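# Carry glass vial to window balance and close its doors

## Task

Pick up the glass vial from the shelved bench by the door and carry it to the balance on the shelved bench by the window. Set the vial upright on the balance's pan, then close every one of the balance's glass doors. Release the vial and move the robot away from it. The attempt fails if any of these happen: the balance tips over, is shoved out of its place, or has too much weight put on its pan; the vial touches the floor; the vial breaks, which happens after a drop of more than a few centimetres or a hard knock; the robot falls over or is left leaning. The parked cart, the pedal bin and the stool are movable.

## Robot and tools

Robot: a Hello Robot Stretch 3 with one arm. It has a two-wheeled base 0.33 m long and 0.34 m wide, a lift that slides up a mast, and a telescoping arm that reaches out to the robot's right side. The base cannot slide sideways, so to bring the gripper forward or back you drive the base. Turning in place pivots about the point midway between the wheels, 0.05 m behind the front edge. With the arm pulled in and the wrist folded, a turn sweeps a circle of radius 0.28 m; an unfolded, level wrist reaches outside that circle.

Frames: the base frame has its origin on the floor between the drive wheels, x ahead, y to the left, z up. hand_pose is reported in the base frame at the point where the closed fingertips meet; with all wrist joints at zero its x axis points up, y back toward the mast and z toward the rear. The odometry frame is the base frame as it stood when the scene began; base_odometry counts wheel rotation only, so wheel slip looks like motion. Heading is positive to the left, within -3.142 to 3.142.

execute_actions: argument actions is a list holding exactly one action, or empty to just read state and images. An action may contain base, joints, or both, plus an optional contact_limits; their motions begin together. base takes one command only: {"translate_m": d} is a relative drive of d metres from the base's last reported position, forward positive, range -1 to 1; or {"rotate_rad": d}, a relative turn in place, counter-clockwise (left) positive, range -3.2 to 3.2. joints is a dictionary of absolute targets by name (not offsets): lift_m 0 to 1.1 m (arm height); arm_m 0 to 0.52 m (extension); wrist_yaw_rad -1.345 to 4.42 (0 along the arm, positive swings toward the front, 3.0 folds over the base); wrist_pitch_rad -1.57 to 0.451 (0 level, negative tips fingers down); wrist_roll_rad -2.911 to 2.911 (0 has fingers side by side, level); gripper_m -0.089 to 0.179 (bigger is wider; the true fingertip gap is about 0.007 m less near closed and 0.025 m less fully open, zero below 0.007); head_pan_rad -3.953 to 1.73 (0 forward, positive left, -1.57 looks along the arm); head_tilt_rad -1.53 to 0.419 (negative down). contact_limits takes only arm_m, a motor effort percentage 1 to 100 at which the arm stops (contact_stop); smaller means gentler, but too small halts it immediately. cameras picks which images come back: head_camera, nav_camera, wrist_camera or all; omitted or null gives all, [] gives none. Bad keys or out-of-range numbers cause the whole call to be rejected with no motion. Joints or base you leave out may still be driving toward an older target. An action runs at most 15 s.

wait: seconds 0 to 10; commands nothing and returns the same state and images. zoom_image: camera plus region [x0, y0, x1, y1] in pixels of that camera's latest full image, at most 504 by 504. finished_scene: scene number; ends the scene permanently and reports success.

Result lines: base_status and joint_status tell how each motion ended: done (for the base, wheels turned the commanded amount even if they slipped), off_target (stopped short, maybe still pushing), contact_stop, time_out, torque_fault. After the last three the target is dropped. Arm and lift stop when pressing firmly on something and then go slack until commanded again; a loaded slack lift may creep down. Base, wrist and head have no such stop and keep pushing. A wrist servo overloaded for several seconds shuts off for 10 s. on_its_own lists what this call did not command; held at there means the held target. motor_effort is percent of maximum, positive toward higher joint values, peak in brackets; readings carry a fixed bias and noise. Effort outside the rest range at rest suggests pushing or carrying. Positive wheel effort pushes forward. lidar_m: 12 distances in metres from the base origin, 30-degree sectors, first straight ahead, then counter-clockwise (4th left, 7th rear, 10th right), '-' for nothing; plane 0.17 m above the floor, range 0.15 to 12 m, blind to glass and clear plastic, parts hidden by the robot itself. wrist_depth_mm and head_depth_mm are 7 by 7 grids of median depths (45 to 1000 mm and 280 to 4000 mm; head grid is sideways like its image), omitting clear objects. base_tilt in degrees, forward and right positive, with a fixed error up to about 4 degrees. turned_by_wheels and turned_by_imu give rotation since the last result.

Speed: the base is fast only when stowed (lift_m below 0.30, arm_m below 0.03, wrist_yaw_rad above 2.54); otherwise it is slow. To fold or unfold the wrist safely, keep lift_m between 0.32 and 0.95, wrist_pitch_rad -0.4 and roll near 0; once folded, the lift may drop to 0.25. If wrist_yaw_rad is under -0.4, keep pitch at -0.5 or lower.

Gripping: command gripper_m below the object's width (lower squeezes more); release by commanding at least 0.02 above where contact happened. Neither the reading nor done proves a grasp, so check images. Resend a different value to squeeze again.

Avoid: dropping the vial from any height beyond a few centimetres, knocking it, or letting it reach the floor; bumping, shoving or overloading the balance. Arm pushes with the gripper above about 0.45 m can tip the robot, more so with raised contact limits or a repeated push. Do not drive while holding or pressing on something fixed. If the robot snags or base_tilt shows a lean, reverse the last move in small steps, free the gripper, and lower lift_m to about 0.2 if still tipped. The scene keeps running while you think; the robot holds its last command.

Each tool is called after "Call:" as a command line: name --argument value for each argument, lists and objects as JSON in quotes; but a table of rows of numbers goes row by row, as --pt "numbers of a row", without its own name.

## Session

Call:
execute_actions --actions '[]'

Scene clock: 0.00 s.
base_odometry: x=+0.000 y=+0.000 heading=+0.000 (m, m, rad; odometry frame)
turned_by_wheels: +0.000 (rad since the last result)
turned_by_imu: +0.000 (rad since the last result)
base_tilt: forward=-0.8 right=-0.5 (deg)
lidar_m: 1.60 1.62 2.01 1.64 1.61 1.67 1.83 1.71 1.70 1.13 1.10 1.14
head_depth_mm: 1806 1832 1767 2115 2083 1335 1318 / 1834 2467 2519 2459 2449 1517 1506 / 1847 2792 2910 2867 2846 2794 2205 / 1861 2740 2759 2820 2808 2792 2265 / 1880 2564 2559 2620 2617 2627 2268 / 1914 2443 2454 2486 2459 2473 2229 / 1911 2321 2325 2350 2348 2327 2210
base_status: not commanded
joint_positions: lift_m=+0.542 arm_m=+0.002 wrist_yaw_rad=+2.986 wrist_pitch_rad=-0.475 wrist_roll_rad=-0.013 gripper_m=+0.037 head_pan_rad=+0.001 head_tilt_rad=+0.003
joint_status: not commanded
motor_effort: left_wheel=+0 right_wheel=+2 lift_m=+35 arm_m=+0 wrist_yaw_rad=+1 wrist_pitch_rad=+4 wrist_roll_rad=+0 gripper_m=+0 head_pan_rad=-1 head_tilt_rad=+2 (%)
hand_pose: x=+0.0123 y=+0.0670 z=+0.5424 quat_wxyz=(+0.219, +0.693, +0.114, +0.677) (m; base frame)
wrist_depth_mm: - - - - - - - / - - - - - - - / - - - - - - - / - - - - - - - / 956 957 - 950 956 950 940 / 809 791 - 789 811 789 786 / 704 695 694 691 686 679 682
pictures: head_camera (sideways: a quarter turn clockwise sets it upright), nav_camera (sideways: a quarter turn counterclockwise sets it upright), wrist_camera
Images, in order (width x height): head_camera 896x504, nav_camera 672x504, wrist_camera 644x364.

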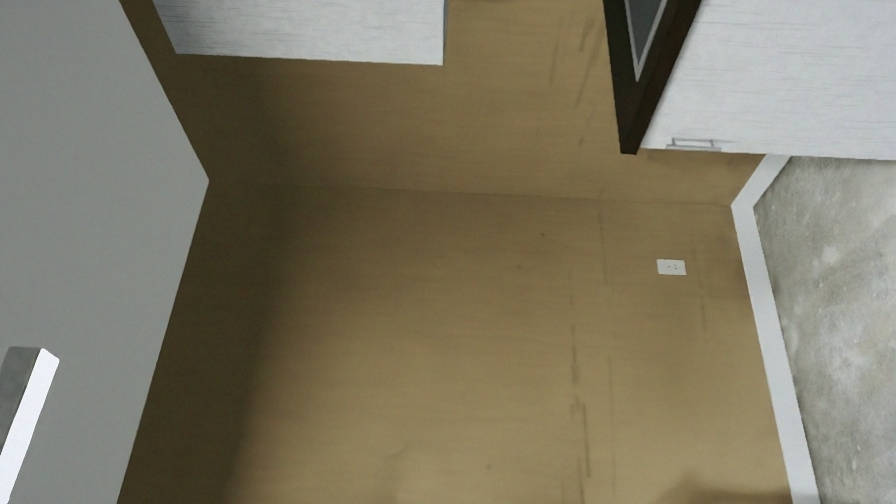

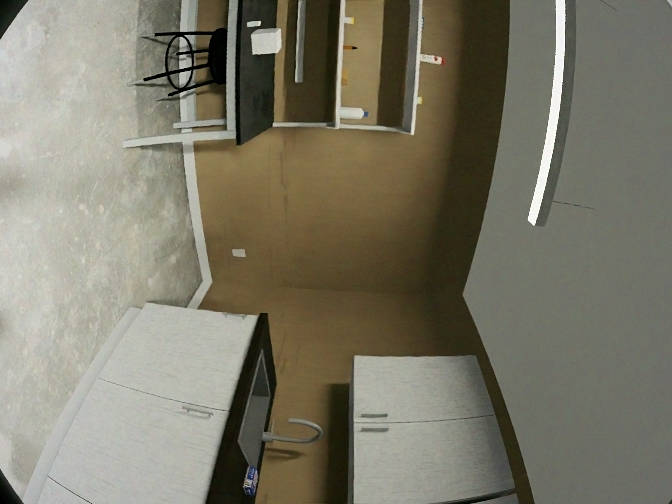

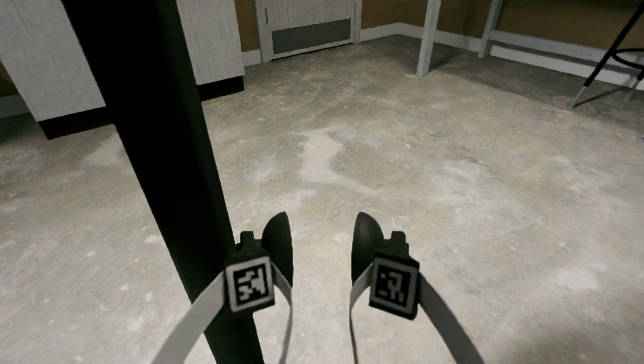

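Call:
execute_actions --actions '[{"joints": {"head_pan_rad": 0.75, "head_tilt_rad": -0.3}}]' --cameras '["head_camera", "nav_camera"]'

Call:
execute_actions --actions '[{"joints": {"head_pan_rad": -2.4, "head_tilt_rad": -0.3}}]' --cameras '["head_camera", "nav_camera"]'

Scene clock: 3.17 s.
base_odometry: x=+0.000 y=+0.000 heading=+0.000 (m, m, rad; odometry frame)
turned_by_wheels: +0.000 (rad since the last result)
turned_by_imu: +0.001 (rad since the last result)
base_tilt: forward=-0.8 right=-0.5 (deg)
lidar_m: 1.59 1.62 2.01 1.63 1.61 1.68 1.82 1.71 1.69 1.13 1.09 1.15
head_depth_mm: 2019 2145 2222 2262 2426 1970 1577 / 2086 2198 2302 2015 2535 2041 1567 / 2123 2249 2318 1839 2406 2021 1552 / 2174 2290 2425 1921 2574 1975 1527 / 2221 2350 2488 2081 2655 1980 1523 / 2282 2390 2547 2274 2702 1961 1521 / 2340 2461 2637 2244 2734 1934 1502
base_status: not commanded
joint_positions: lift_m=+0.542 arm_m=+0.002 wrist_yaw_rad=+2.986 wrist_pitch_rad=-0.475 wrist_roll_rad=-0.013 gripper_m=+0.037 head_pan_rad=+0.743 head_tilt_rad=-0.296
joint_status: all done
motor_effort: left_wheel=+0(0) right_wheel=+1(1) lift_m=+34(34) arm_m=+0(0) wrist_yaw_rad=+0(0) wrist_pitch_rad=+4(4) wrist_roll_rad=+0(0) gripper_m=+1(0) head_pan_rad=+4(42) head_tilt_rad=-2(27) (%)
hand_pose: x=+0.0123 y=+0.0670 z=+0.5424 quat_wxyz=(+0.219, +0.693, +0.114, +0.677) (m; base frame)
wrist_depth_mm: - - - - - - - / - - - - - - - / - - - - - - - / - - - - - - - / 968 972 - 920 926 949 921 / 800 815 - 787 829 787 798 / 686 709 685 692 684 690 689
pictures: head_camera (sideways: a quarter turn clockwise sets it upright), nav_camera (sideways: a quarter turn counterclockwise sets it upright)
Images, in order (width x height): head_camera 896x504, nav_camera 672x504.

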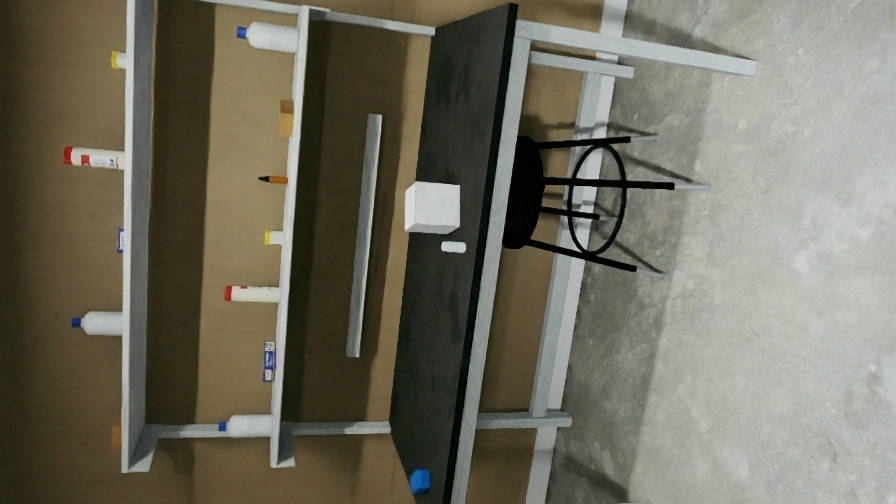

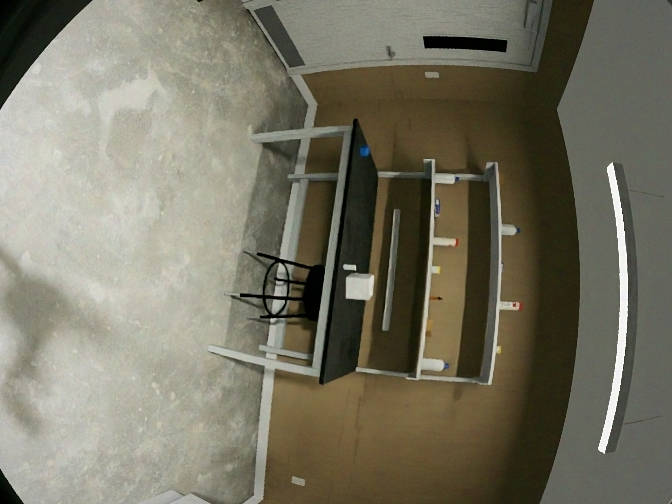

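Scene clock: 5.23 s.
base_odometry: x=+0.000 y=+0.000 heading=+0.000 (m, m, rad; odometry frame)
turned_by_wheels: +0.000 (rad since the last result)
turned_by_imu: +0.000 (rad since the last result)
base_tilt: forward=-0.8 right=-0.4 (deg)
lidar_m: 1.59 1.62 2.02 1.64 1.61 1.67 1.82 1.71 1.69 1.12 1.09 1.14
head_depth_mm: 2023 2103 2216 1878 2433 2053 1581 / 2036 2163 2295 2065 2521 2031 1567 / 2110 2192 2329 2020 2546 2002 1545 / 2164 2281 1969 2502 2637 1996 1537 / 2211 2351 2486 2593 2466 1963 1521 / 2277 2421 2537 2728 2738 1969 1513 / 2349 2474 2617 2835 2709 1942 1509
base_status: not commanded
joint_positions: lift_m=+0.542 arm_m=+0.002 wrist_yaw_rad=+2.986 wrist_pitch_rad=-0.475 wrist_roll_rad=-0.013 gripper_m=+0.037 head_pan_rad=-2.393 head_tilt_rad=-0.296
joint_status: all done
motor_effort: left_wheel=+1(1) right_wheel=+2(1) lift_m=+34(34) arm_m=+0(0) wrist_yaw_rad=+0(0) wrist_pitch_rad=+4(4) wrist_roll_rad=+0(0) gripper_m=+0(0) head_pan_rad=-3(40) head_tilt_rad=-1(1) (%)
hand_pose: x=+0.0123 y=+0.0670 z=+0.5424 quat_wxyz=(+0.219, +0.693, +0.114, +0.677) (m; base frame)
wrist_depth_mm: - - - - - - - / - - - - - - - / - - - - - - - / - - - - - - - / 955 953 - 949 959 953 937 / 798 808 - 802 815 799 789 / 701 696 687 690 683 686 680
pictures: head_camera (sideways: a quarter turn clockwise sets it upright), nav_camera (sideways: a quarter turn counterclockwise sets it upright)
Images, in order (width x height): head_camera 896x504, nav_camera 672x504.

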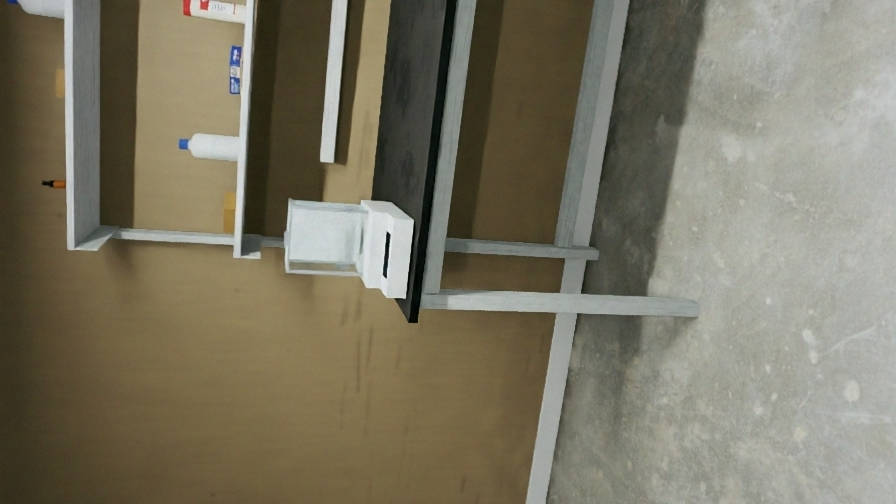

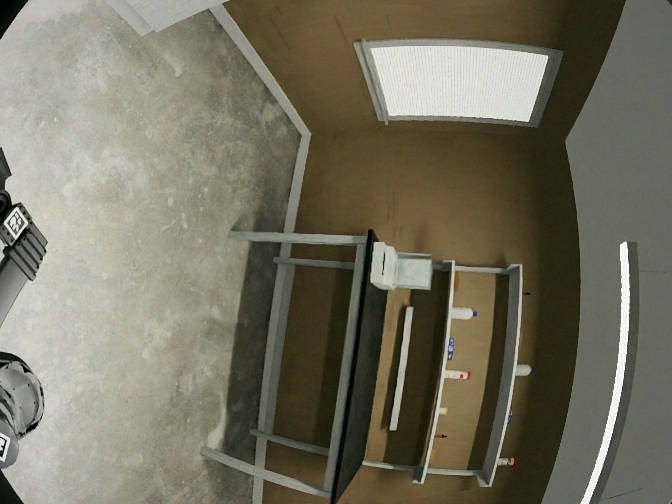

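Call:
execute_actions --actions '[]'

Scene clock: 10.10 s.
base_odometry: x=+0.000 y=+0.000 heading=+0.000 (m, m, rad; odometry frame)
turned_by_wheels: +0.000 (rad since the last result)
turned_by_imu: +0.001 (rad since the last result)
base_tilt: forward=-0.9 right=-0.4 (deg)
lidar_m: 1.60 1.62 2.01 1.64 1.62 1.67 1.83 1.71 1.69 1.13 1.09 1.15
head_depth_mm: 1995 2108 2225 1869 2467 2040 1573 / 2035 2159 2284 2067 2522 2022 1567 / 2125 2213 2346 2006 2589 2008 1551 / 2156 2273 1962 2484 2573 1991 1537 / 2224 2333 2502 2576 2462 1967 1525 / 2287 2413 2539 2730 2726 1943 1518 / 2324 2479 2590 2775 2704 1920 1505
base_status: not commanded
joint_positions: lift_m=+0.542 arm_m=+0.002 wrist_yaw_rad=+2.986 wrist_pitch_rad=-0.475 wrist_roll_rad=-0.013 gripper_m=+0.037 head_pan_rad=-2.393 head_tilt_rad=-0.296
joint_status: all done
motor_effort: left_wheel=+0(1) right_wheel=+1(1) lift_m=+35(34) arm_m=+0(0) wrist_yaw_rad=+0(0) wrist_pitch_rad=+4(4) wrist_roll_rad=+0(0) gripper_m=-1(0) head_pan_rad=-3(40) head_tilt_rad=-2(1) (%)
hand_pose: x=+0.0123 y=+0.0670 z=+0.5424 quat_wxyz=(+0.219, +0.693, +0.114, +0.677) (m; base frame)
wrist_depth_mm: - - - - - - - / - - - - - - - / - - - - - - - / - - - - - - - / 958 953 - 942 948 942 937 / 806 798 - 805 810 789 775 / 713 692 693 683 683 679 687
pictures: head_camera (sideways: a quarter turn clockwise sets it upright), nav_camera (sideways: a quarter turn counterclockwise sets it upright), wrist_camera
Images, in order (width x height): head_camera 896x504, nav_camera 672x504, wrist_camera 644x364.

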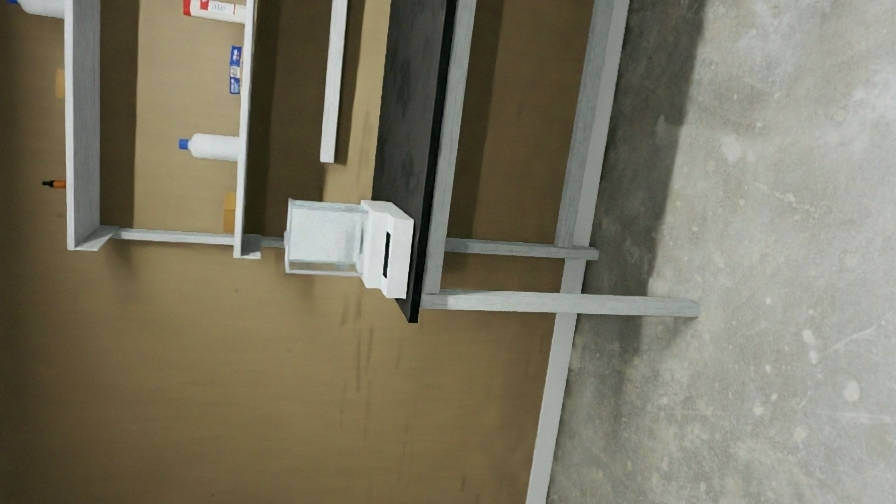

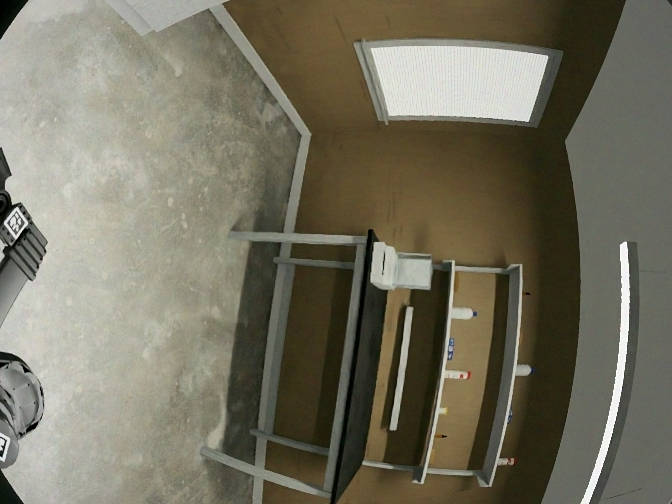

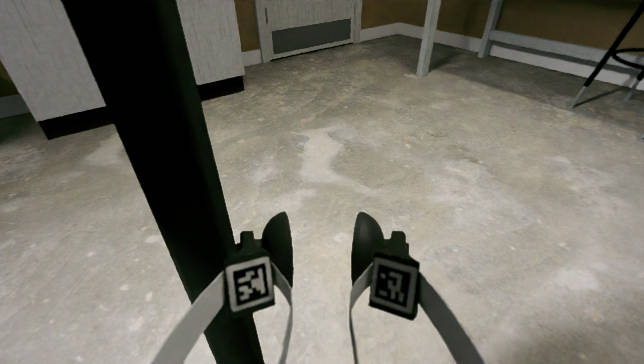

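Call:
zoom_image --camera "head_camera" --region '[260, 170, 440, 330]'

Region (260, 170, 440, 330) of head_camera's 896x504 image, scaled by 2.800, with more detail than that image has.

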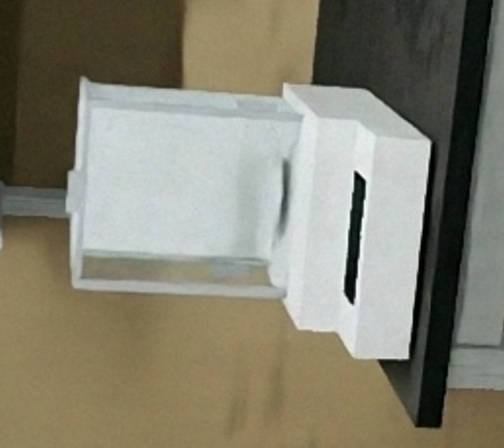

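Call:
execute_actions --actions '[{"base": {"rotate_rad": 0.856}, "joints": {"lift_m": 0.28, "head_pan_rad": -0.12, "head_tilt_rad": -0.35, "wrist_pitch_rad": -0.4}}]' --cameras '["head_camera", "nav_camera"]'

Scene clock: 19.80 s.
base_odometry: x=+0.000 y=+0.000 heading=+0.856 (m, m, rad; odometry frame)
turned_by_wheels: +0.856 (rad since the last result)
turned_by_imu: +0.847 (rad since the last result)
base_tilt: forward=-0.9 right=-0.5 (deg)
lidar_m: 1.88 2.01 1.59 1.59 1.82 2.25 1.69 1.88 1.09 1.10 1.35 1.63
head_depth_mm: 1983 2130 2261 2098 2439 1925 1504 / 2035 2177 2291 1884 2503 1869 1500 / 2069 2262 2337 1850 2460 1882 1478 / 2092 2252 2427 1899 2421 1869 1468 / 2136 2320 2458 2110 2551 1861 1463 / 2196 2396 2532 2089 2493 1831 1452 / 2277 2415 2595 2852 2487 1825 1437
base_status: done
joint_positions: lift_m=+0.281 arm_m=+0.002 wrist_yaw_rad=+2.986 wrist_pitch_rad=-0.422 wrist_roll_rad=-0.013 gripper_m=+0.037 head_pan_rad=-0.127 head_tilt_rad=-0.346
joint_status: all done
motor_effort: left_wheel=-2(4) right_wheel=+4(7) lift_m=+14(31) arm_m=+0(0) wrist_yaw_rad=+1(0) wrist_pitch_rad=+6(6) wrist_roll_rad=+0(0) gripper_m=+0(1) head_pan_rad=+4(42) head_tilt_rad=-2(14) (%)
hand_pose: x=+0.0133 y=+0.0740 z=+0.2924 quat_wxyz=(+0.201, +0.696, +0.096, +0.683) (m; base frame)
wrist_depth_mm: - - - - - - - / - - - - - - - / - - - - 992 997 982 / 768 756 766 749 751 761 739 / 616 611 633 613 623 610 595 / 511 522 - 526 523 506 499 / 447 - - - 434 433 434
pictures: head_camera (sideways: a quarter turn clockwise sets it upright), nav_camera (sideways: a quarter turn counterclockwise sets it upright)
Images, in order (width x height): head_camera 896x504, nav_camera 672x504.

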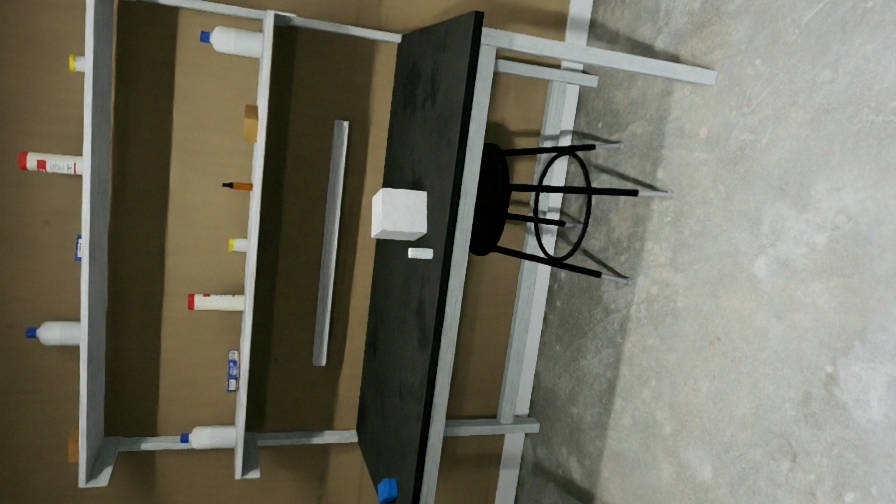

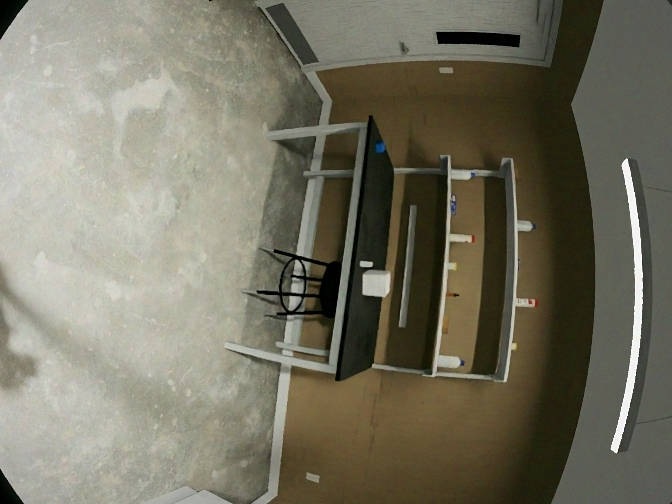

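Call:
execute_actions --actions '[{"base": {"translate_m": 1.0}, "joints": {"head_pan_rad": -0.3, "head_tilt_rad": -0.6}}]' --cameras '["head_camera", "nav_camera"]'

Scene clock: 26.50 s.
base_odometry: x=+0.656 y=+0.755 heading=+0.856 (m, m, rad; odometry frame)
turned_by_wheels: +0.000 (rad since the last result)
turned_by_imu: +0.006 (rad since the last result)
base_tilt: forward=-0.7 right=-0.5 (deg)
lidar_m: 1.34 1.07 1.68 1.27 1.53 2.59 2.70 1.59 1.45 1.45 0.88 0.81
head_depth_mm: 1166 1330 1402 1008 861 1517 1267 / 1179 1313 1424 945 872 1458 1262 / 1183 1324 1410 903 1070 1442 1251 / 1209 1342 1381 969 1299 1438 1251 / 1218 1346 1366 952 1701 1473 1243 / 1197 1332 1344 941 1675 1466 1224 / 1223 1377 1312 931 1665 1441 1218
base_status: done
joint_positions: lift_m=+0.281 arm_m=+0.002 wrist_yaw_rad=+2.986 wrist_pitch_rad=-0.422 wrist_roll_rad=-0.013 gripper_m=+0.037 head_pan_rad=-0.293 head_tilt_rad=-0.593
joint_status: all done
motor_effort: left_wheel=-1(4) right_wheel=+3(8) lift_m=+14(14) arm_m=+0(1) wrist_yaw_rad=+0(0) wrist_pitch_rad=+6(6) wrist_roll_rad=+0(0) gripper_m=+0(0) head_pan_rad=-3(20) head_tilt_rad=-3(22) (%)
hand_pose: x=+0.0133 y=+0.0741 z=+0.2926 quat_wxyz=(+0.201, +0.696, +0.096, +0.683) (m; base frame)
wrist_depth_mm: - - - - - - - / - - - - - - - / - - - - - 982 995 / 760 761 756 752 746 741 736 / 614 613 636 611 615 600 598 / 514 515 - 525 524 499 505 / 453 - - - 434 434 432
pictures: head_camera (sideways: a quarter turn clockwise sets it upright), nav_camera (sideways: a quarter turn counterclockwise sets it upright)
Images, in order (width x height): head_camera 896x504, nav_camera 672x504.

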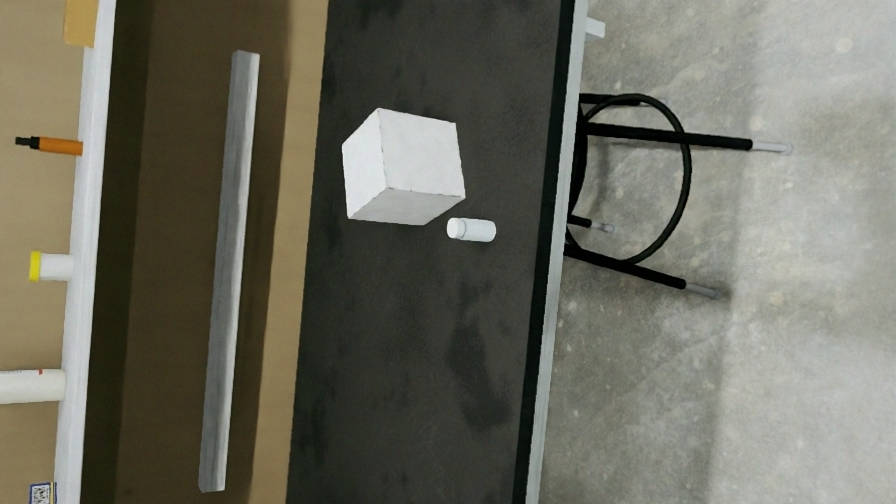

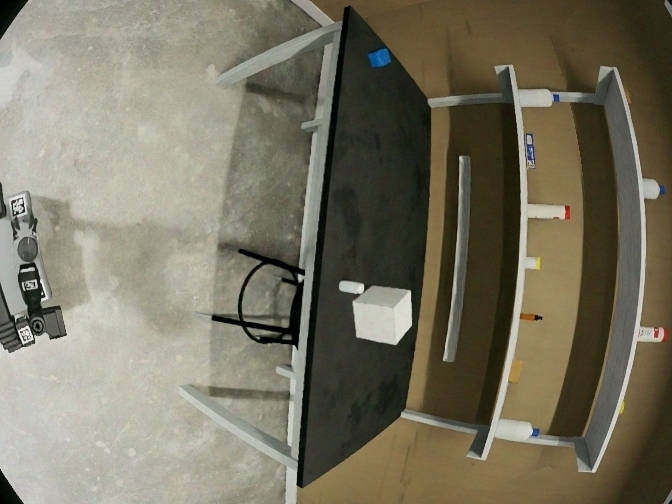

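Call:
execute_actions --actions '[{"base": {"rotate_rad": 1.268}, "joints": {"lift_m": 0.47, "head_pan_rad": -1.57, "head_tilt_rad": -0.6}}]' --cameras '[]'

Call:
execute_actions --actions '[{"joints": {"lift_m": 0.74, "wrist_yaw_rad": 0.0, "gripper_m": 0.11}}]' --cameras '[]'

Call:
execute_actions --actions '[{"joints": {"wrist_pitch_rad": 0.0, "arm_m": 0.12}}]' --cameras '["head_camera", "wrist_camera"]'

Scene clock: 38.83 s.
base_odometry: x=+0.656 y=+0.755 heading=+2.124 (m, m, rad; odometry frame)
turned_by_wheels: +1.268 (rad since the last result)
turned_by_imu: +1.252 (rad since the last result)
base_tilt: forward=-0.9 right=-0.5 (deg)
lidar_m: 1.26 1.31 1.88 2.70 1.94 1.49 1.45 1.96 0.82 0.90 1.10 1.07
head_depth_mm: 1176 1335 1423 1000 873 1513 1266 / 1186 1319 1422 943 1085 1460 1250 / 1192 1321 1409 910 1072 1444 1250 / 1203 1338 1384 966 1597 1442 1243 / 1216 1353 1358 954 1677 1466 1236 / 1199 1335 1338 947 1689 1455 1230 / 1231 1380 1321 936 1703 1452 1217
base_status: done
joint_positions: lift_m=+0.469 arm_m=+0.002 wrist_yaw_rad=+2.986 wrist_pitch_rad=-0.421 wrist_roll_rad=-0.013 gripper_m=+0.037 head_pan_rad=-1.563 head_tilt_rad=-0.593
joint_status: all done
motor_effort: left_wheel=-2(6) right_wheel=+4(7) lift_m=+52(55) arm_m=+0(0) wrist_yaw_rad=+0(1) wrist_pitch_rad=+6(6) wrist_roll_rad=+0(0) gripper_m=-1(0) head_pan_rad=-5(41) head_tilt_rad=-3(2) (%)
hand_pose: x=+0.0134 y=+0.0741 z=+0.4812 quat_wxyz=(+0.201, +0.696, +0.095, +0.683) (m; base frame)
wrist_depth_mm: - - - - - - - / - - - - - - - / - - - - - - - / - - - - - - - / 911 889 921 899 903 888 871 / 754 745 - 757 769 748 738 / 648 644 647 650 638 635 632
pictures: none
No camera images: the call's "cameras" was empty. Leave "cameras" out to get every camera's image.

Scene clock: 42.13 s.
base_odometry: x=+0.656 y=+0.755 heading=+2.124 (m, m, rad; odometry frame)
turned_by_wheels: +0.000 (rad since the last result)
turned_by_imu: +0.001 (rad since the last result)
base_tilt: forward=-0.8 right=-0.5 (deg)
lidar_m: 1.26 1.31 1.88 2.69 1.95 1.48 1.45 1.96 0.82 0.90 1.11 1.07
head_depth_mm: 1180 1335 1419 999 870 1510 1263 / 1181 1317 1425 951 1077 1458 1267 / 1190 1322 1408 911 1078 1469 1246 / 1201 1342 1382 963 1597 1437 - / 1217 1348 1362 955 1699 1475 1234 / 1197 1336 1346 945 1678 1450 1230 / 1230 1377 1312 930 1700 1454 1215
base_status: not commanded
joint_positions: lift_m=+0.739 arm_m=+0.002 wrist_yaw_rad=+0.002 wrist_pitch_rad=-0.421 wrist_roll_rad=-0.013 gripper_m=+0.110 head_pan_rad=-1.563 head_tilt_rad=-0.593
joint_status: all done
motor_effort: left_wheel=-2(2) right_wheel=+3(3) lift_m=+52(53) arm_m=-1(0) wrist_yaw_rad=-3(3) wrist_pitch_rad=+6(6) wrist_roll_rad=+0(0) gripper_m=+1(93) head_pan_rad=-4(4) head_tilt_rad=-3(3) (%)
hand_pose: x=-0.0210 y=-0.3712 z=+0.7512 quat_wxyz=(+0.696, +0.150, -0.686, -0.146) (m; base frame)
wrist_depth_mm: 758 757 745 587 533 717 699 / 435 432 426 427 419 416 413 / - - - 731 683 749 450 / - - - - - - - / - - - - - - - / - - - - - - - / 914 918 941 936 931 902 737
pictures: none
No camera images: the call's "cameras" was empty. Leave "cameras" out to get every camera's image.

Scene clock: 44.27 s.
base_odometry: x=+0.656 y=+0.755 heading=+2.124 (m, m, rad; odometry frame)
turned_by_wheels: +0.000 (rad since the last result)
turned_by_imu: +0.000 (rad since the last result)
base_tilt: forward=-0.8 right=-0.5 (deg)
lidar_m: 1.26 1.31 1.88 2.70 1.95 1.48 1.45 1.97 0.82 0.91 1.10 1.08
head_depth_mm: 1185 1341 1414 999 873 1509 1299 / 1179 1319 1416 945 1084 1542 - / 1187 1323 1400 907 1073 1598 - / 1204 1344 1386 960 1249 - - / 1222 1339 1361 952 1690 1469 1236 / 1200 1350 1345 940 1678 1458 1218 / 1222 1376 1316 935 1711 1447 1221
base_status: not commanded
joint_positions: lift_m=+0.739 arm_m=+0.120 wrist_yaw_rad=+0.002 wrist_pitch_rad=-0.025 wrist_roll_rad=-0.013 gripper_m=+0.110 head_pan_rad=-1.563 head_tilt_rad=-0.593
joint_status: all done
motor_effort: left_wheel=-2(1) right_wheel=+4(3) lift_m=+52(52) arm_m=+4(4) wrist_yaw_rad=-1(2) wrist_pitch_rad=+7(7) wrist_roll_rad=+0(0) gripper_m=+0(0) head_pan_rad=-3(4) head_tilt_rad=-3(3) (%)
hand_pose: x=-0.0210 y=-0.5202 z=+0.8474 quat_wxyz=(+0.712, +0.010, -0.702, -0.009) (m; base frame)
wrist_depth_mm: 933 - - - - - 959 / - - - - - - - / - - - - 994 - - / 833 816 819 687 472 793 794 / 443 438 473 402 451 436 431 / 346 343 333 321 318 311 298 / - - - 645 513 547 344
pictures: head_camera (sideways: a quarter turn clockwise sets it upright), wrist_camera
Images, in order (width x height): head_camera 896x504, wrist_camera 644x364.

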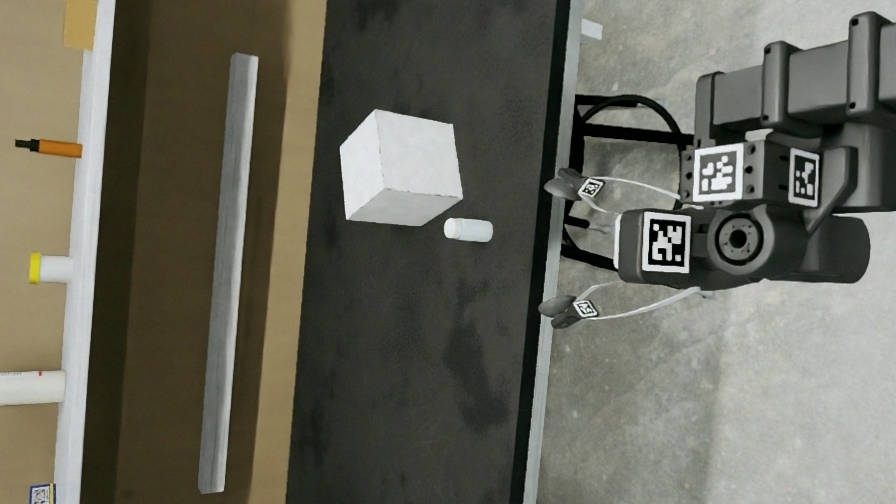

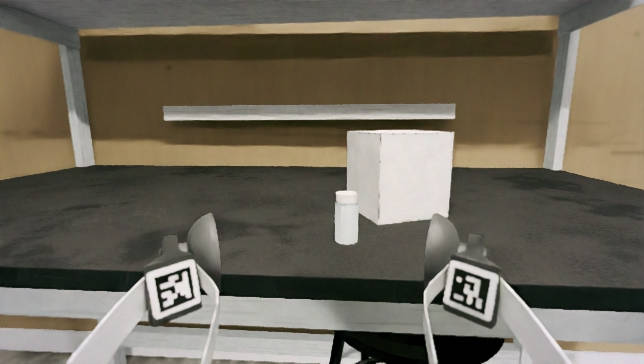

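Call:
execute_actions --actions '[{"base": {"translate_m": -0.03}, "joints": {"lift_m": 0.70, "arm_m": 0.29}}]' --cameras '["wrist_camera"]'

Scene clock: 50.43 s.
base_odometry: x=+0.671 y=+0.729 heading=+2.123 (m, m, rad; odometry frame)
turned_by_wheels: +0.000 (rad since the last result)
turned_by_imu: +0.001 (rad since the last result)
base_tilt: forward=-0.9 right=-0.4 (deg)
lidar_m: 1.29 1.33 1.92 2.69 1.91 1.45 1.42 1.96 0.81 0.91 1.41 1.10
head_depth_mm: 1162 1334 1422 1005 869 1512 1262 / 1180 1319 1422 986 845 1544 - / 1192 1323 1405 914 831 1415 1241 / 1214 1338 1383 927 - 1439 1242 / 1205 1349 1366 957 1698 1457 1231 / 1187 1337 1342 945 1683 1453 1226 / 1232 1366 1313 932 1684 1446 1222
base_status: done
joint_positions: lift_m=+0.701 arm_m=+0.290 wrist_yaw_rad=+0.001 wrist_pitch_rad=-0.024 wrist_roll_rad=-0.013 gripper_m=+0.110 head_pan_rad=-1.563 head_tilt_rad=-0.593
joint_status: all done
motor_effort: left_wheel=-2(5) right_wheel=+4(5) lift_m=+14(49) arm_m=+4(4) wrist_yaw_rad=-1(1) wrist_pitch_rad=+7(7) wrist_roll_rad=+0(0) gripper_m=+0(0) head_pan_rad=-3(3) head_tilt_rad=-3(4) (%)
hand_pose: x=-0.0211 y=-0.6903 z=+0.8091 quat_wxyz=(+0.712, +0.009, -0.702, -0.008) (m; base frame)
wrist_depth_mm: 920 905 892 882 865 862 841 / 966 933 921 897 887 876 861 / 989 963 944 948 287 885 871 / 606 605 595 389 296 500 578 / 326 323 351 270 295 317 315 / 221 235 220 219 218 225 216 / 171 160 166 166 166 158 165
pictures: wrist_camera
Images, in order (width x height): wrist_camera 644x364.

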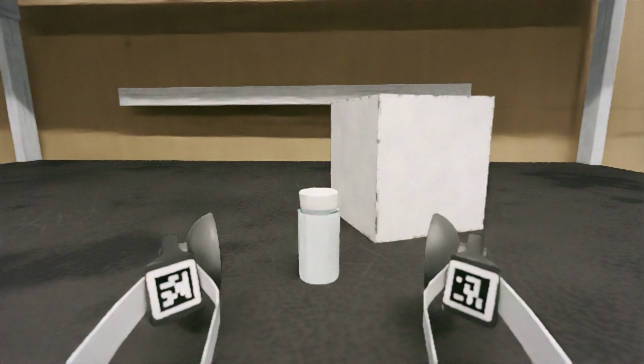

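Call:
execute_actions --actions '[{"joints": {"lift_m": 0.687, "arm_m": 0.348}}]' --cameras '["wrist_camera"]'

Scene clock: 54.27 s.
base_odometry: x=+0.671 y=+0.729 heading=+2.123 (m, m, rad; odometry frame)
turned_by_wheels: +0.000 (rad since the last result)
turned_by_imu: +0.001 (rad since the last result)
base_tilt: forward=-0.8 right=-0.4 (deg)
lidar_m: 1.29 1.34 1.92 2.68 1.91 1.45 1.41 1.96 0.81 0.91 1.41 1.09
head_depth_mm: 1163 1337 1413 1000 868 1508 1270 / 1185 1319 1419 989 861 1545 - / 1185 1327 1407 909 - 1449 1246 / 1205 1340 1375 953 - 1478 1244 / 1205 1341 1363 956 1699 1462 1237 / 1200 1343 1339 943 1679 1459 1221 / 1232 1367 1313 934 1669 1442 1218
base_status: not commanded
joint_positions: lift_m=+0.688 arm_m=+0.348 wrist_yaw_rad=+0.001 wrist_pitch_rad=-0.024 wrist_roll_rad=-0.013 gripper_m=+0.110 head_pan_rad=-1.563 head_tilt_rad=-0.593
joint_status: all done
motor_effort: left_wheel=-1(1) right_wheel=+4(4) lift_m=+14(14) arm_m=+4(4) wrist_yaw_rad=-1(1) wrist_pitch_rad=+7(7) wrist_roll_rad=+0(0) gripper_m=+1(0) head_pan_rad=-3(3) head_tilt_rad=-4(3) (%)
hand_pose: x=-0.0211 y=-0.7483 z=+0.7961 quat_wxyz=(+0.712, +0.009, -0.702, -0.008) (m; base frame)
wrist_depth_mm: 859 857 846 820 819 793 786 / 900 887 863 827 225 249 803 / 940 915 881 884 227 248 814 / 533 532 521 301 233 256 511 / 286 283 308 159 236 257 277 / 194 206 194 164 191 197 190 / 147 140 146 146 146 139 145
pictures: wrist_camera
Images, in order (width x height): wrist_camera 644x364.

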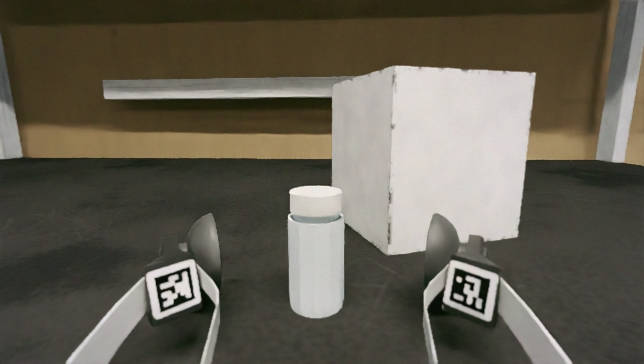

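Call:
execute_actions --actions '[{"joints": {"gripper_m": -0.005}}]' --cameras '["wrist_camera"]'

Scene clock: 56.93 s.
base_odometry: x=+0.671 y=+0.729 heading=+2.123 (m, m, rad; odometry frame)
turned_by_wheels: +0.000 (rad since the last result)
turned_by_imu: +0.001 (rad since the last result)
base_tilt: forward=-0.8 right=-0.6 (deg)
lidar_m: 1.29 1.34 1.93 2.69 1.91 1.45 1.42 1.96 0.81 0.91 1.41 1.10
head_depth_mm: 1161 1331 1416 1001 869 1512 1264 / 1185 1329 1430 983 860 1547 - / 1194 1323 1405 912 - 1449 1242 / 1209 1340 1386 965 - 1474 1242 / 1207 1339 1356 955 1703 1459 1231 / 1190 1341 1348 943 1690 1459 1230 / 1229 1369 1314 932 1680 1440 1218
base_status: not commanded
joint_positions: lift_m=+0.688 arm_m=+0.348 wrist_yaw_rad=+0.001 wrist_pitch_rad=-0.024 wrist_roll_rad=-0.013 gripper_m=-0.004 head_pan_rad=-1.563 head_tilt_rad=-0.593
joint_status: all done
motor_effort: left_wheel=-1(1) right_wheel=+3(3) lift_m=+14(14) arm_m=+4(4) wrist_yaw_rad=-2(1) wrist_pitch_rad=+7(7) wrist_roll_rad=+0(0) gripper_m=-13(95) head_pan_rad=-3(3) head_tilt_rad=-3(3) (%)
hand_pose: x=-0.0211 y=-0.7483 z=+0.7961 quat_wxyz=(+0.712, +0.009, -0.702, -0.008) (m; base frame)
wrist_depth_mm: 869 866 828 816 815 803 783 / 907 878 853 842 223 249 809 / 926 912 899 871 227 248 826 / 532 530 517 330 234 255 509 / 285 282 282 155 239 255 278 / 193 193 205 160 204 191 191 / 147 147 146 146 146 145 145
pictures: wrist_camera
Images, in order (width x height): wrist_camera 644x364.

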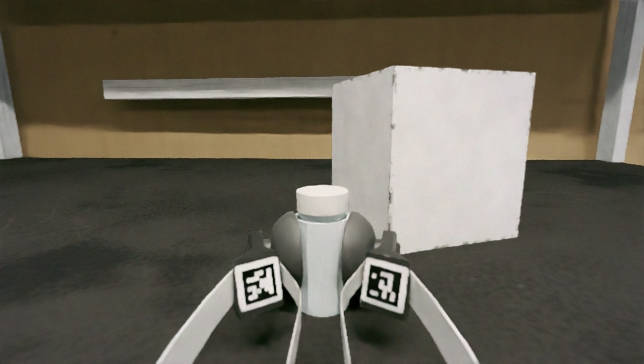

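Call:
execute_actions --actions '[{"joints": {"lift_m": 0.73}}]' --cameras '["wrist_camera"]'

Call:
execute_actions --actions '[{"base": {"rotate_rad": 1.655}, "joints": {"arm_m": 0.0, "head_pan_rad": 0.0, "head_tilt_rad": -0.5}}]'

Scene clock: 71.13 s.
base_odometry: x=+0.671 y=+0.729 heading=+2.123 (m, m, rad; odometry frame)
turned_by_wheels: +0.000 (rad since the last result)
turned_by_imu: +0.001 (rad since the last result)
base_tilt: forward=-0.8 right=-0.5 (deg)
lidar_m: 1.30 1.34 1.93 2.69 1.91 1.45 1.41 1.96 0.81 0.91 1.41 1.10
head_depth_mm: 1158 1338 1421 1001 867 1516 1297 / 1186 1316 1426 983 841 - - / 1187 1320 1400 927 - 1446 1243 / 1208 1340 1386 972 1476 1470 1242 / 1203 1344 1353 952 1695 1461 1232 / 1195 1343 1334 940 1674 1453 1224 / 1227 1373 1317 934 1680 1452 1220
base_status: not commanded
joint_positions: lift_m=+0.729 arm_m=+0.348 wrist_yaw_rad=+0.001 wrist_pitch_rad=-0.024 wrist_roll_rad=-0.013 gripper_m=-0.004 head_pan_rad=-1.563 head_tilt_rad=-0.593
joint_status: all done
motor_effort: left_wheel=-2(1) right_wheel=+3(3) lift_m=+52(55) arm_m=+4(4) wrist_yaw_rad=-1(1) wrist_pitch_rad=+7(7) wrist_roll_rad=+0(0) gripper_m=-12(13) head_pan_rad=-3(3) head_tilt_rad=-3(3) (%)
hand_pose: x=-0.0211 y=-0.7483 z=+0.8376 quat_wxyz=(+0.712, +0.009, -0.702, -0.008) (m; base frame)
wrist_depth_mm: 870 862 838 830 808 792 775 / 905 881 859 854 835 818 798 / 926 895 895 855 239 827 823 / 777 774 762 329 234 256 737 / 408 407 410 155 241 266 398 / 279 276 295 160 254 264 274 / 211 211 210 210 209 209 208
pictures: wrist_camera
Images, in order (width x height): wrist_camera 644x364.

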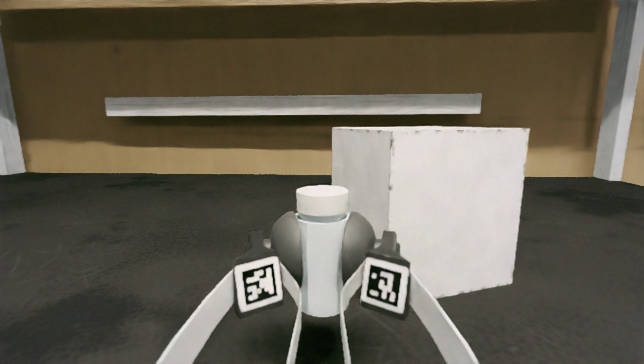

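Scene clock: 74.90 s.
base_odometry: x=+0.671 y=+0.729 heading=-2.505 (m, m, rad; odometry frame)
turned_by_wheels: +1.655 (rad since the last result)
turned_by_imu: +1.635 (rad since the last result)
base_tilt: forward=-0.8 right=-0.5 (deg)
lidar_m: 2.68 1.78 1.43 1.42 0.86 0.81 0.91 1.10 1.73 1.29 1.38 2.10
head_depth_mm: 2771 2931 3259 2745 2095 1628 1332 / 2787 2964 3311 2854 2054 1611 1316 / 2790 2991 3397 2805 2051 1597 1311 / 2824 3067 3464 2777 2010 1588 1314 / 2879 2645 3437 2725 1987 1575 1299 / 2963 3210 3510 2677 1998 1551 1287 / 3029 3252 3537 2661 1944 1539 1282
base_status: done
joint_positions: lift_m=+0.729 arm_m=+0.003 wrist_yaw_rad=+0.001 wrist_pitch_rad=-0.024 wrist_roll_rad=-0.013 gripper_m=-0.004 head_pan_rad=-0.007 head_tilt_rad=-0.507
joint_status: all done
joint sent to its limit — the command would take arm_m past its lower limit, so that joint was sent only as far as its limit.
motor_effort: left_wheel=-2(5) right_wheel=+3(7) lift_m=+52(52) arm_m=-5(6) wrist_yaw_rad=+0(1) wrist_pitch_rad=+7(7) wrist_roll_rad=+0(0) gripper_m=-11(12) head_pan_rad=+4(41) head_tilt_rad=+5(17) (%)
hand_pose: x=-0.0212 y=-0.4031 z=+0.8376 quat_wxyz=(+0.712, +0.009, -0.702, -0.009) (m; base frame)
wrist_depth_mm: - - - - - - - / - - - - - - - / - - - - - - - / - - - - - - - / - - - 155 - - - / - - - 160 - - - / - - - - - - -
pictures: head_camera (sideways: a quarter turn clockwise sets it upright), nav_camera (sideways: a quarter turn counterclockwise sets it upright), wrist_camera
Images, in order (width x height): head_camera 896x504, nav_camera 672x504, wrist_camera 644x364.

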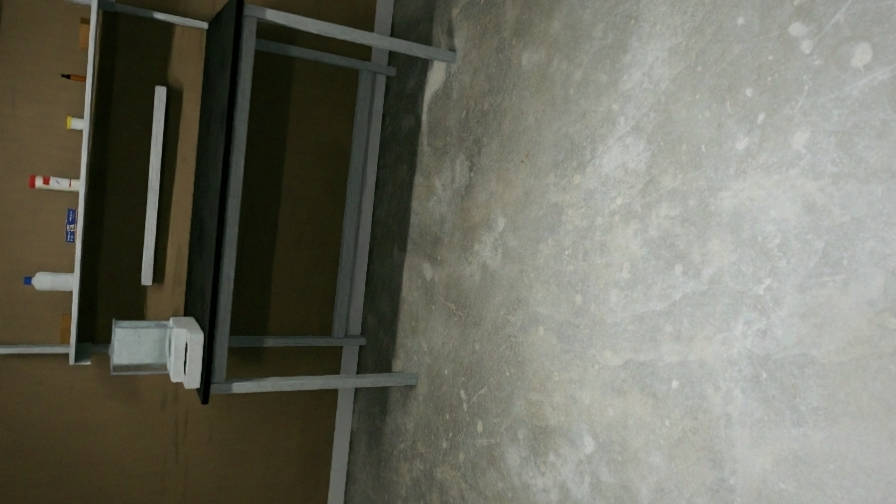

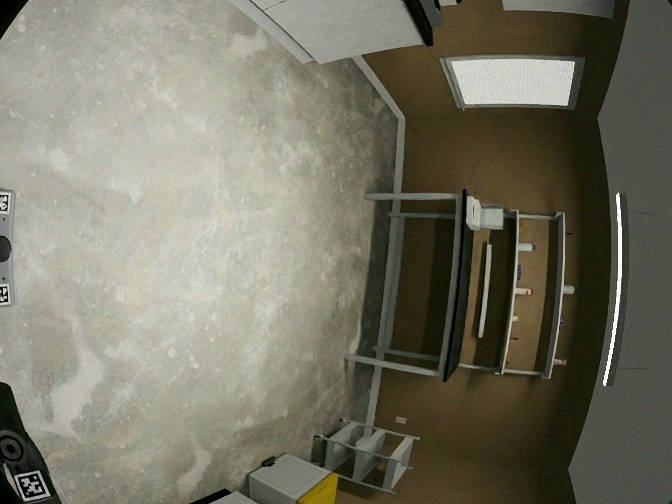

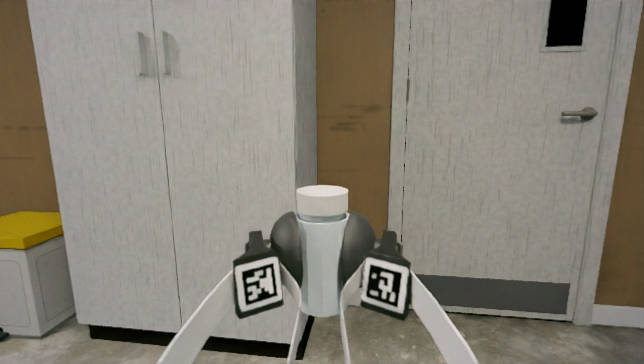

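Call:
execute_actions --actions '[{"base": {"translate_m": 0.45}, "joints": {"lift_m": 0.285, "wrist_pitch_rad": -0.4, "wrist_yaw_rad": 2.7}}]' --cameras '["wrist_camera"]'

Call:
execute_actions --actions '[{"base": {"translate_m": 1.0}}]' --cameras '["head_camera"]'

Scene clock: 83.43 s.
base_odometry: x=+0.310 y=+0.462 heading=-2.505 (m, m, rad; odometry frame)
turned_by_wheels: +0.000 (rad since the last result)
turned_by_imu: +0.004 (rad since the last result)
base_tilt: forward=-0.8 right=-0.5 (deg)
lidar_m: 2.24 2.47 1.37 1.35 1.48 1.21 1.24 1.46 1.34 1.33 1.45 2.15
head_depth_mm: 2394 2518 2820 2860 2078 1617 1326 / 2417 2548 2903 2853 2074 1614 1313 / 2403 2568 2934 2789 2031 1599 1308 / 2446 2567 2977 2765 2007 1584 1312 / 2478 2234 2999 2738 2004 1573 1293 / 2524 2281 3014 2548 1979 1563 1289 / 2588 2792 3160 2660 1967 1554 1274
base_status: done
joint_positions: lift_m=+0.286 arm_m=+0.002 wrist_yaw_rad=+2.698 wrist_pitch_rad=-0.416 wrist_roll_rad=-0.013 gripper_m=-0.004 head_pan_rad=-0.007 head_tilt_rad=-0.506
joint_status: all done
motor_effort: left_wheel=-2(7) right_wheel=+3(8) lift_m=+14(48) arm_m=-4(4) wrist_yaw_rad=+2(3) wrist_pitch_rad=+5(7) wrist_roll_rad=+0(0) gripper_m=-13(13) head_pan_rad=+3(4) head_tilt_rad=+3(4) (%)
hand_pose: x=+0.0751 y=+0.0554 z=+0.2987 quat_wxyz=(+0.295, +0.703, -0.007, +0.647) (m; base frame)
wrist_depth_mm: - - - - - - - / - - - - - - - / - - - - - - - / 804 787 771 777 784 764 763 / - 625 629 154 618 616 610 / - 518 541 160 528 513 512 / - - - 443 442 444 440
pictures: wrist_camera
Images, in order (width x height): wrist_camera 644x364.

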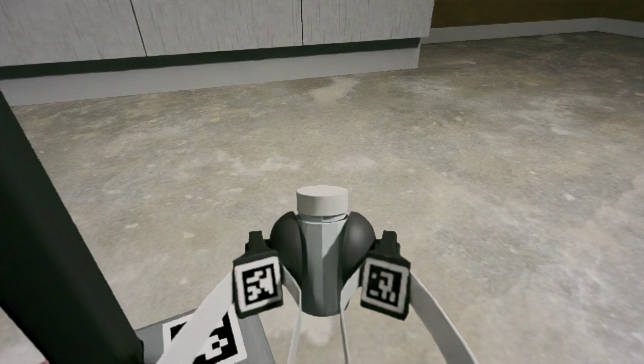

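Scene clock: 88.37 s.
base_odometry: x=-0.495 y=-0.132 heading=-2.505 (m, m, rad; odometry frame)
turned_by_wheels: +0.000 (rad since the last result)
turned_by_imu: +0.005 (rad since the last result)
base_tilt: forward=-0.7 right=-0.6 (deg)
lidar_m: 1.76 1.28 1.85 1.22 1.32 2.04 2.22 1.84 1.50 1.47 1.62 1.34
head_depth_mm: 1525 1655 1357 2024 2013 1619 1321 / 1542 1658 1333 2054 2055 1617 1328 / 1554 1686 1295 2081 2029 1608 1316 / 1577 1724 1275 2118 2033 1587 1310 / 1598 1758 1243 2106 1985 1571 1293 / 1602 1357 1214 2159 1976 1568 1281 / 1642 1757 1191 2170 1769 1548 1284
base_status: done
joint_positions: lift_m=+0.286 arm_m=+0.002 wrist_yaw_rad=+2.698 wrist_pitch_rad=-0.417 wrist_roll_rad=-0.013 gripper_m=-0.004 head_pan_rad=-0.007 head_tilt_rad=-0.506
joint_status: not commanded
motor_effort: left_wheel=-2(5) right_wheel=+4(6) lift_m=+14(14) arm_m=-4(4) wrist_yaw_rad=+2(2) wrist_pitch_rad=+5(5) wrist_roll_rad=+0(0) gripper_m=-13(12) head_pan_rad=+4(4) head_tilt_rad=+3(3) (%)
hand_pose: x=+0.0751 y=+0.0553 z=+0.2987 quat_wxyz=(+0.295, +0.703, -0.007, +0.647) (m; base frame)
wrist_depth_mm: - - - - - - - / - - - - - - - / - - - - - - - / 794 768 777 767 767 763 772 / - 626 625 155 618 615 613 / - 520 539 160 532 516 514 / - - - 442 441 438 441
pictures: head_camera (sideways: a quarter turn clockwise sets it upright)
Images, in order (width x height): head_camera 896x504.

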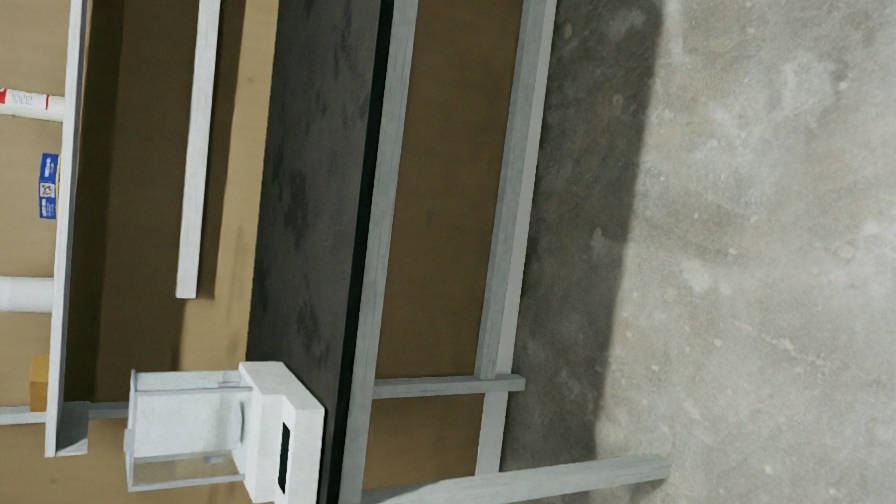

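Call:
zoom_image --camera "head_camera" --region '[100, 340, 340, 504]'

Region (100, 340, 340, 504) of head_camera's 896x504 image, scaled by 2.100, with more detail than that image has; it fills the top 344 rows of this view, and the rest is white.

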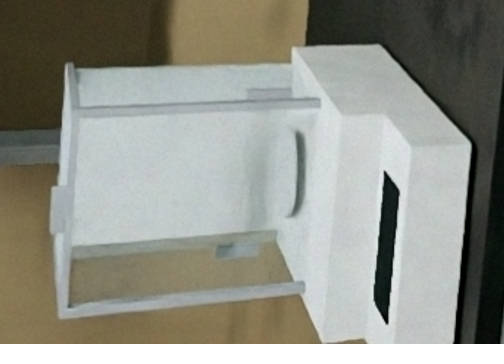

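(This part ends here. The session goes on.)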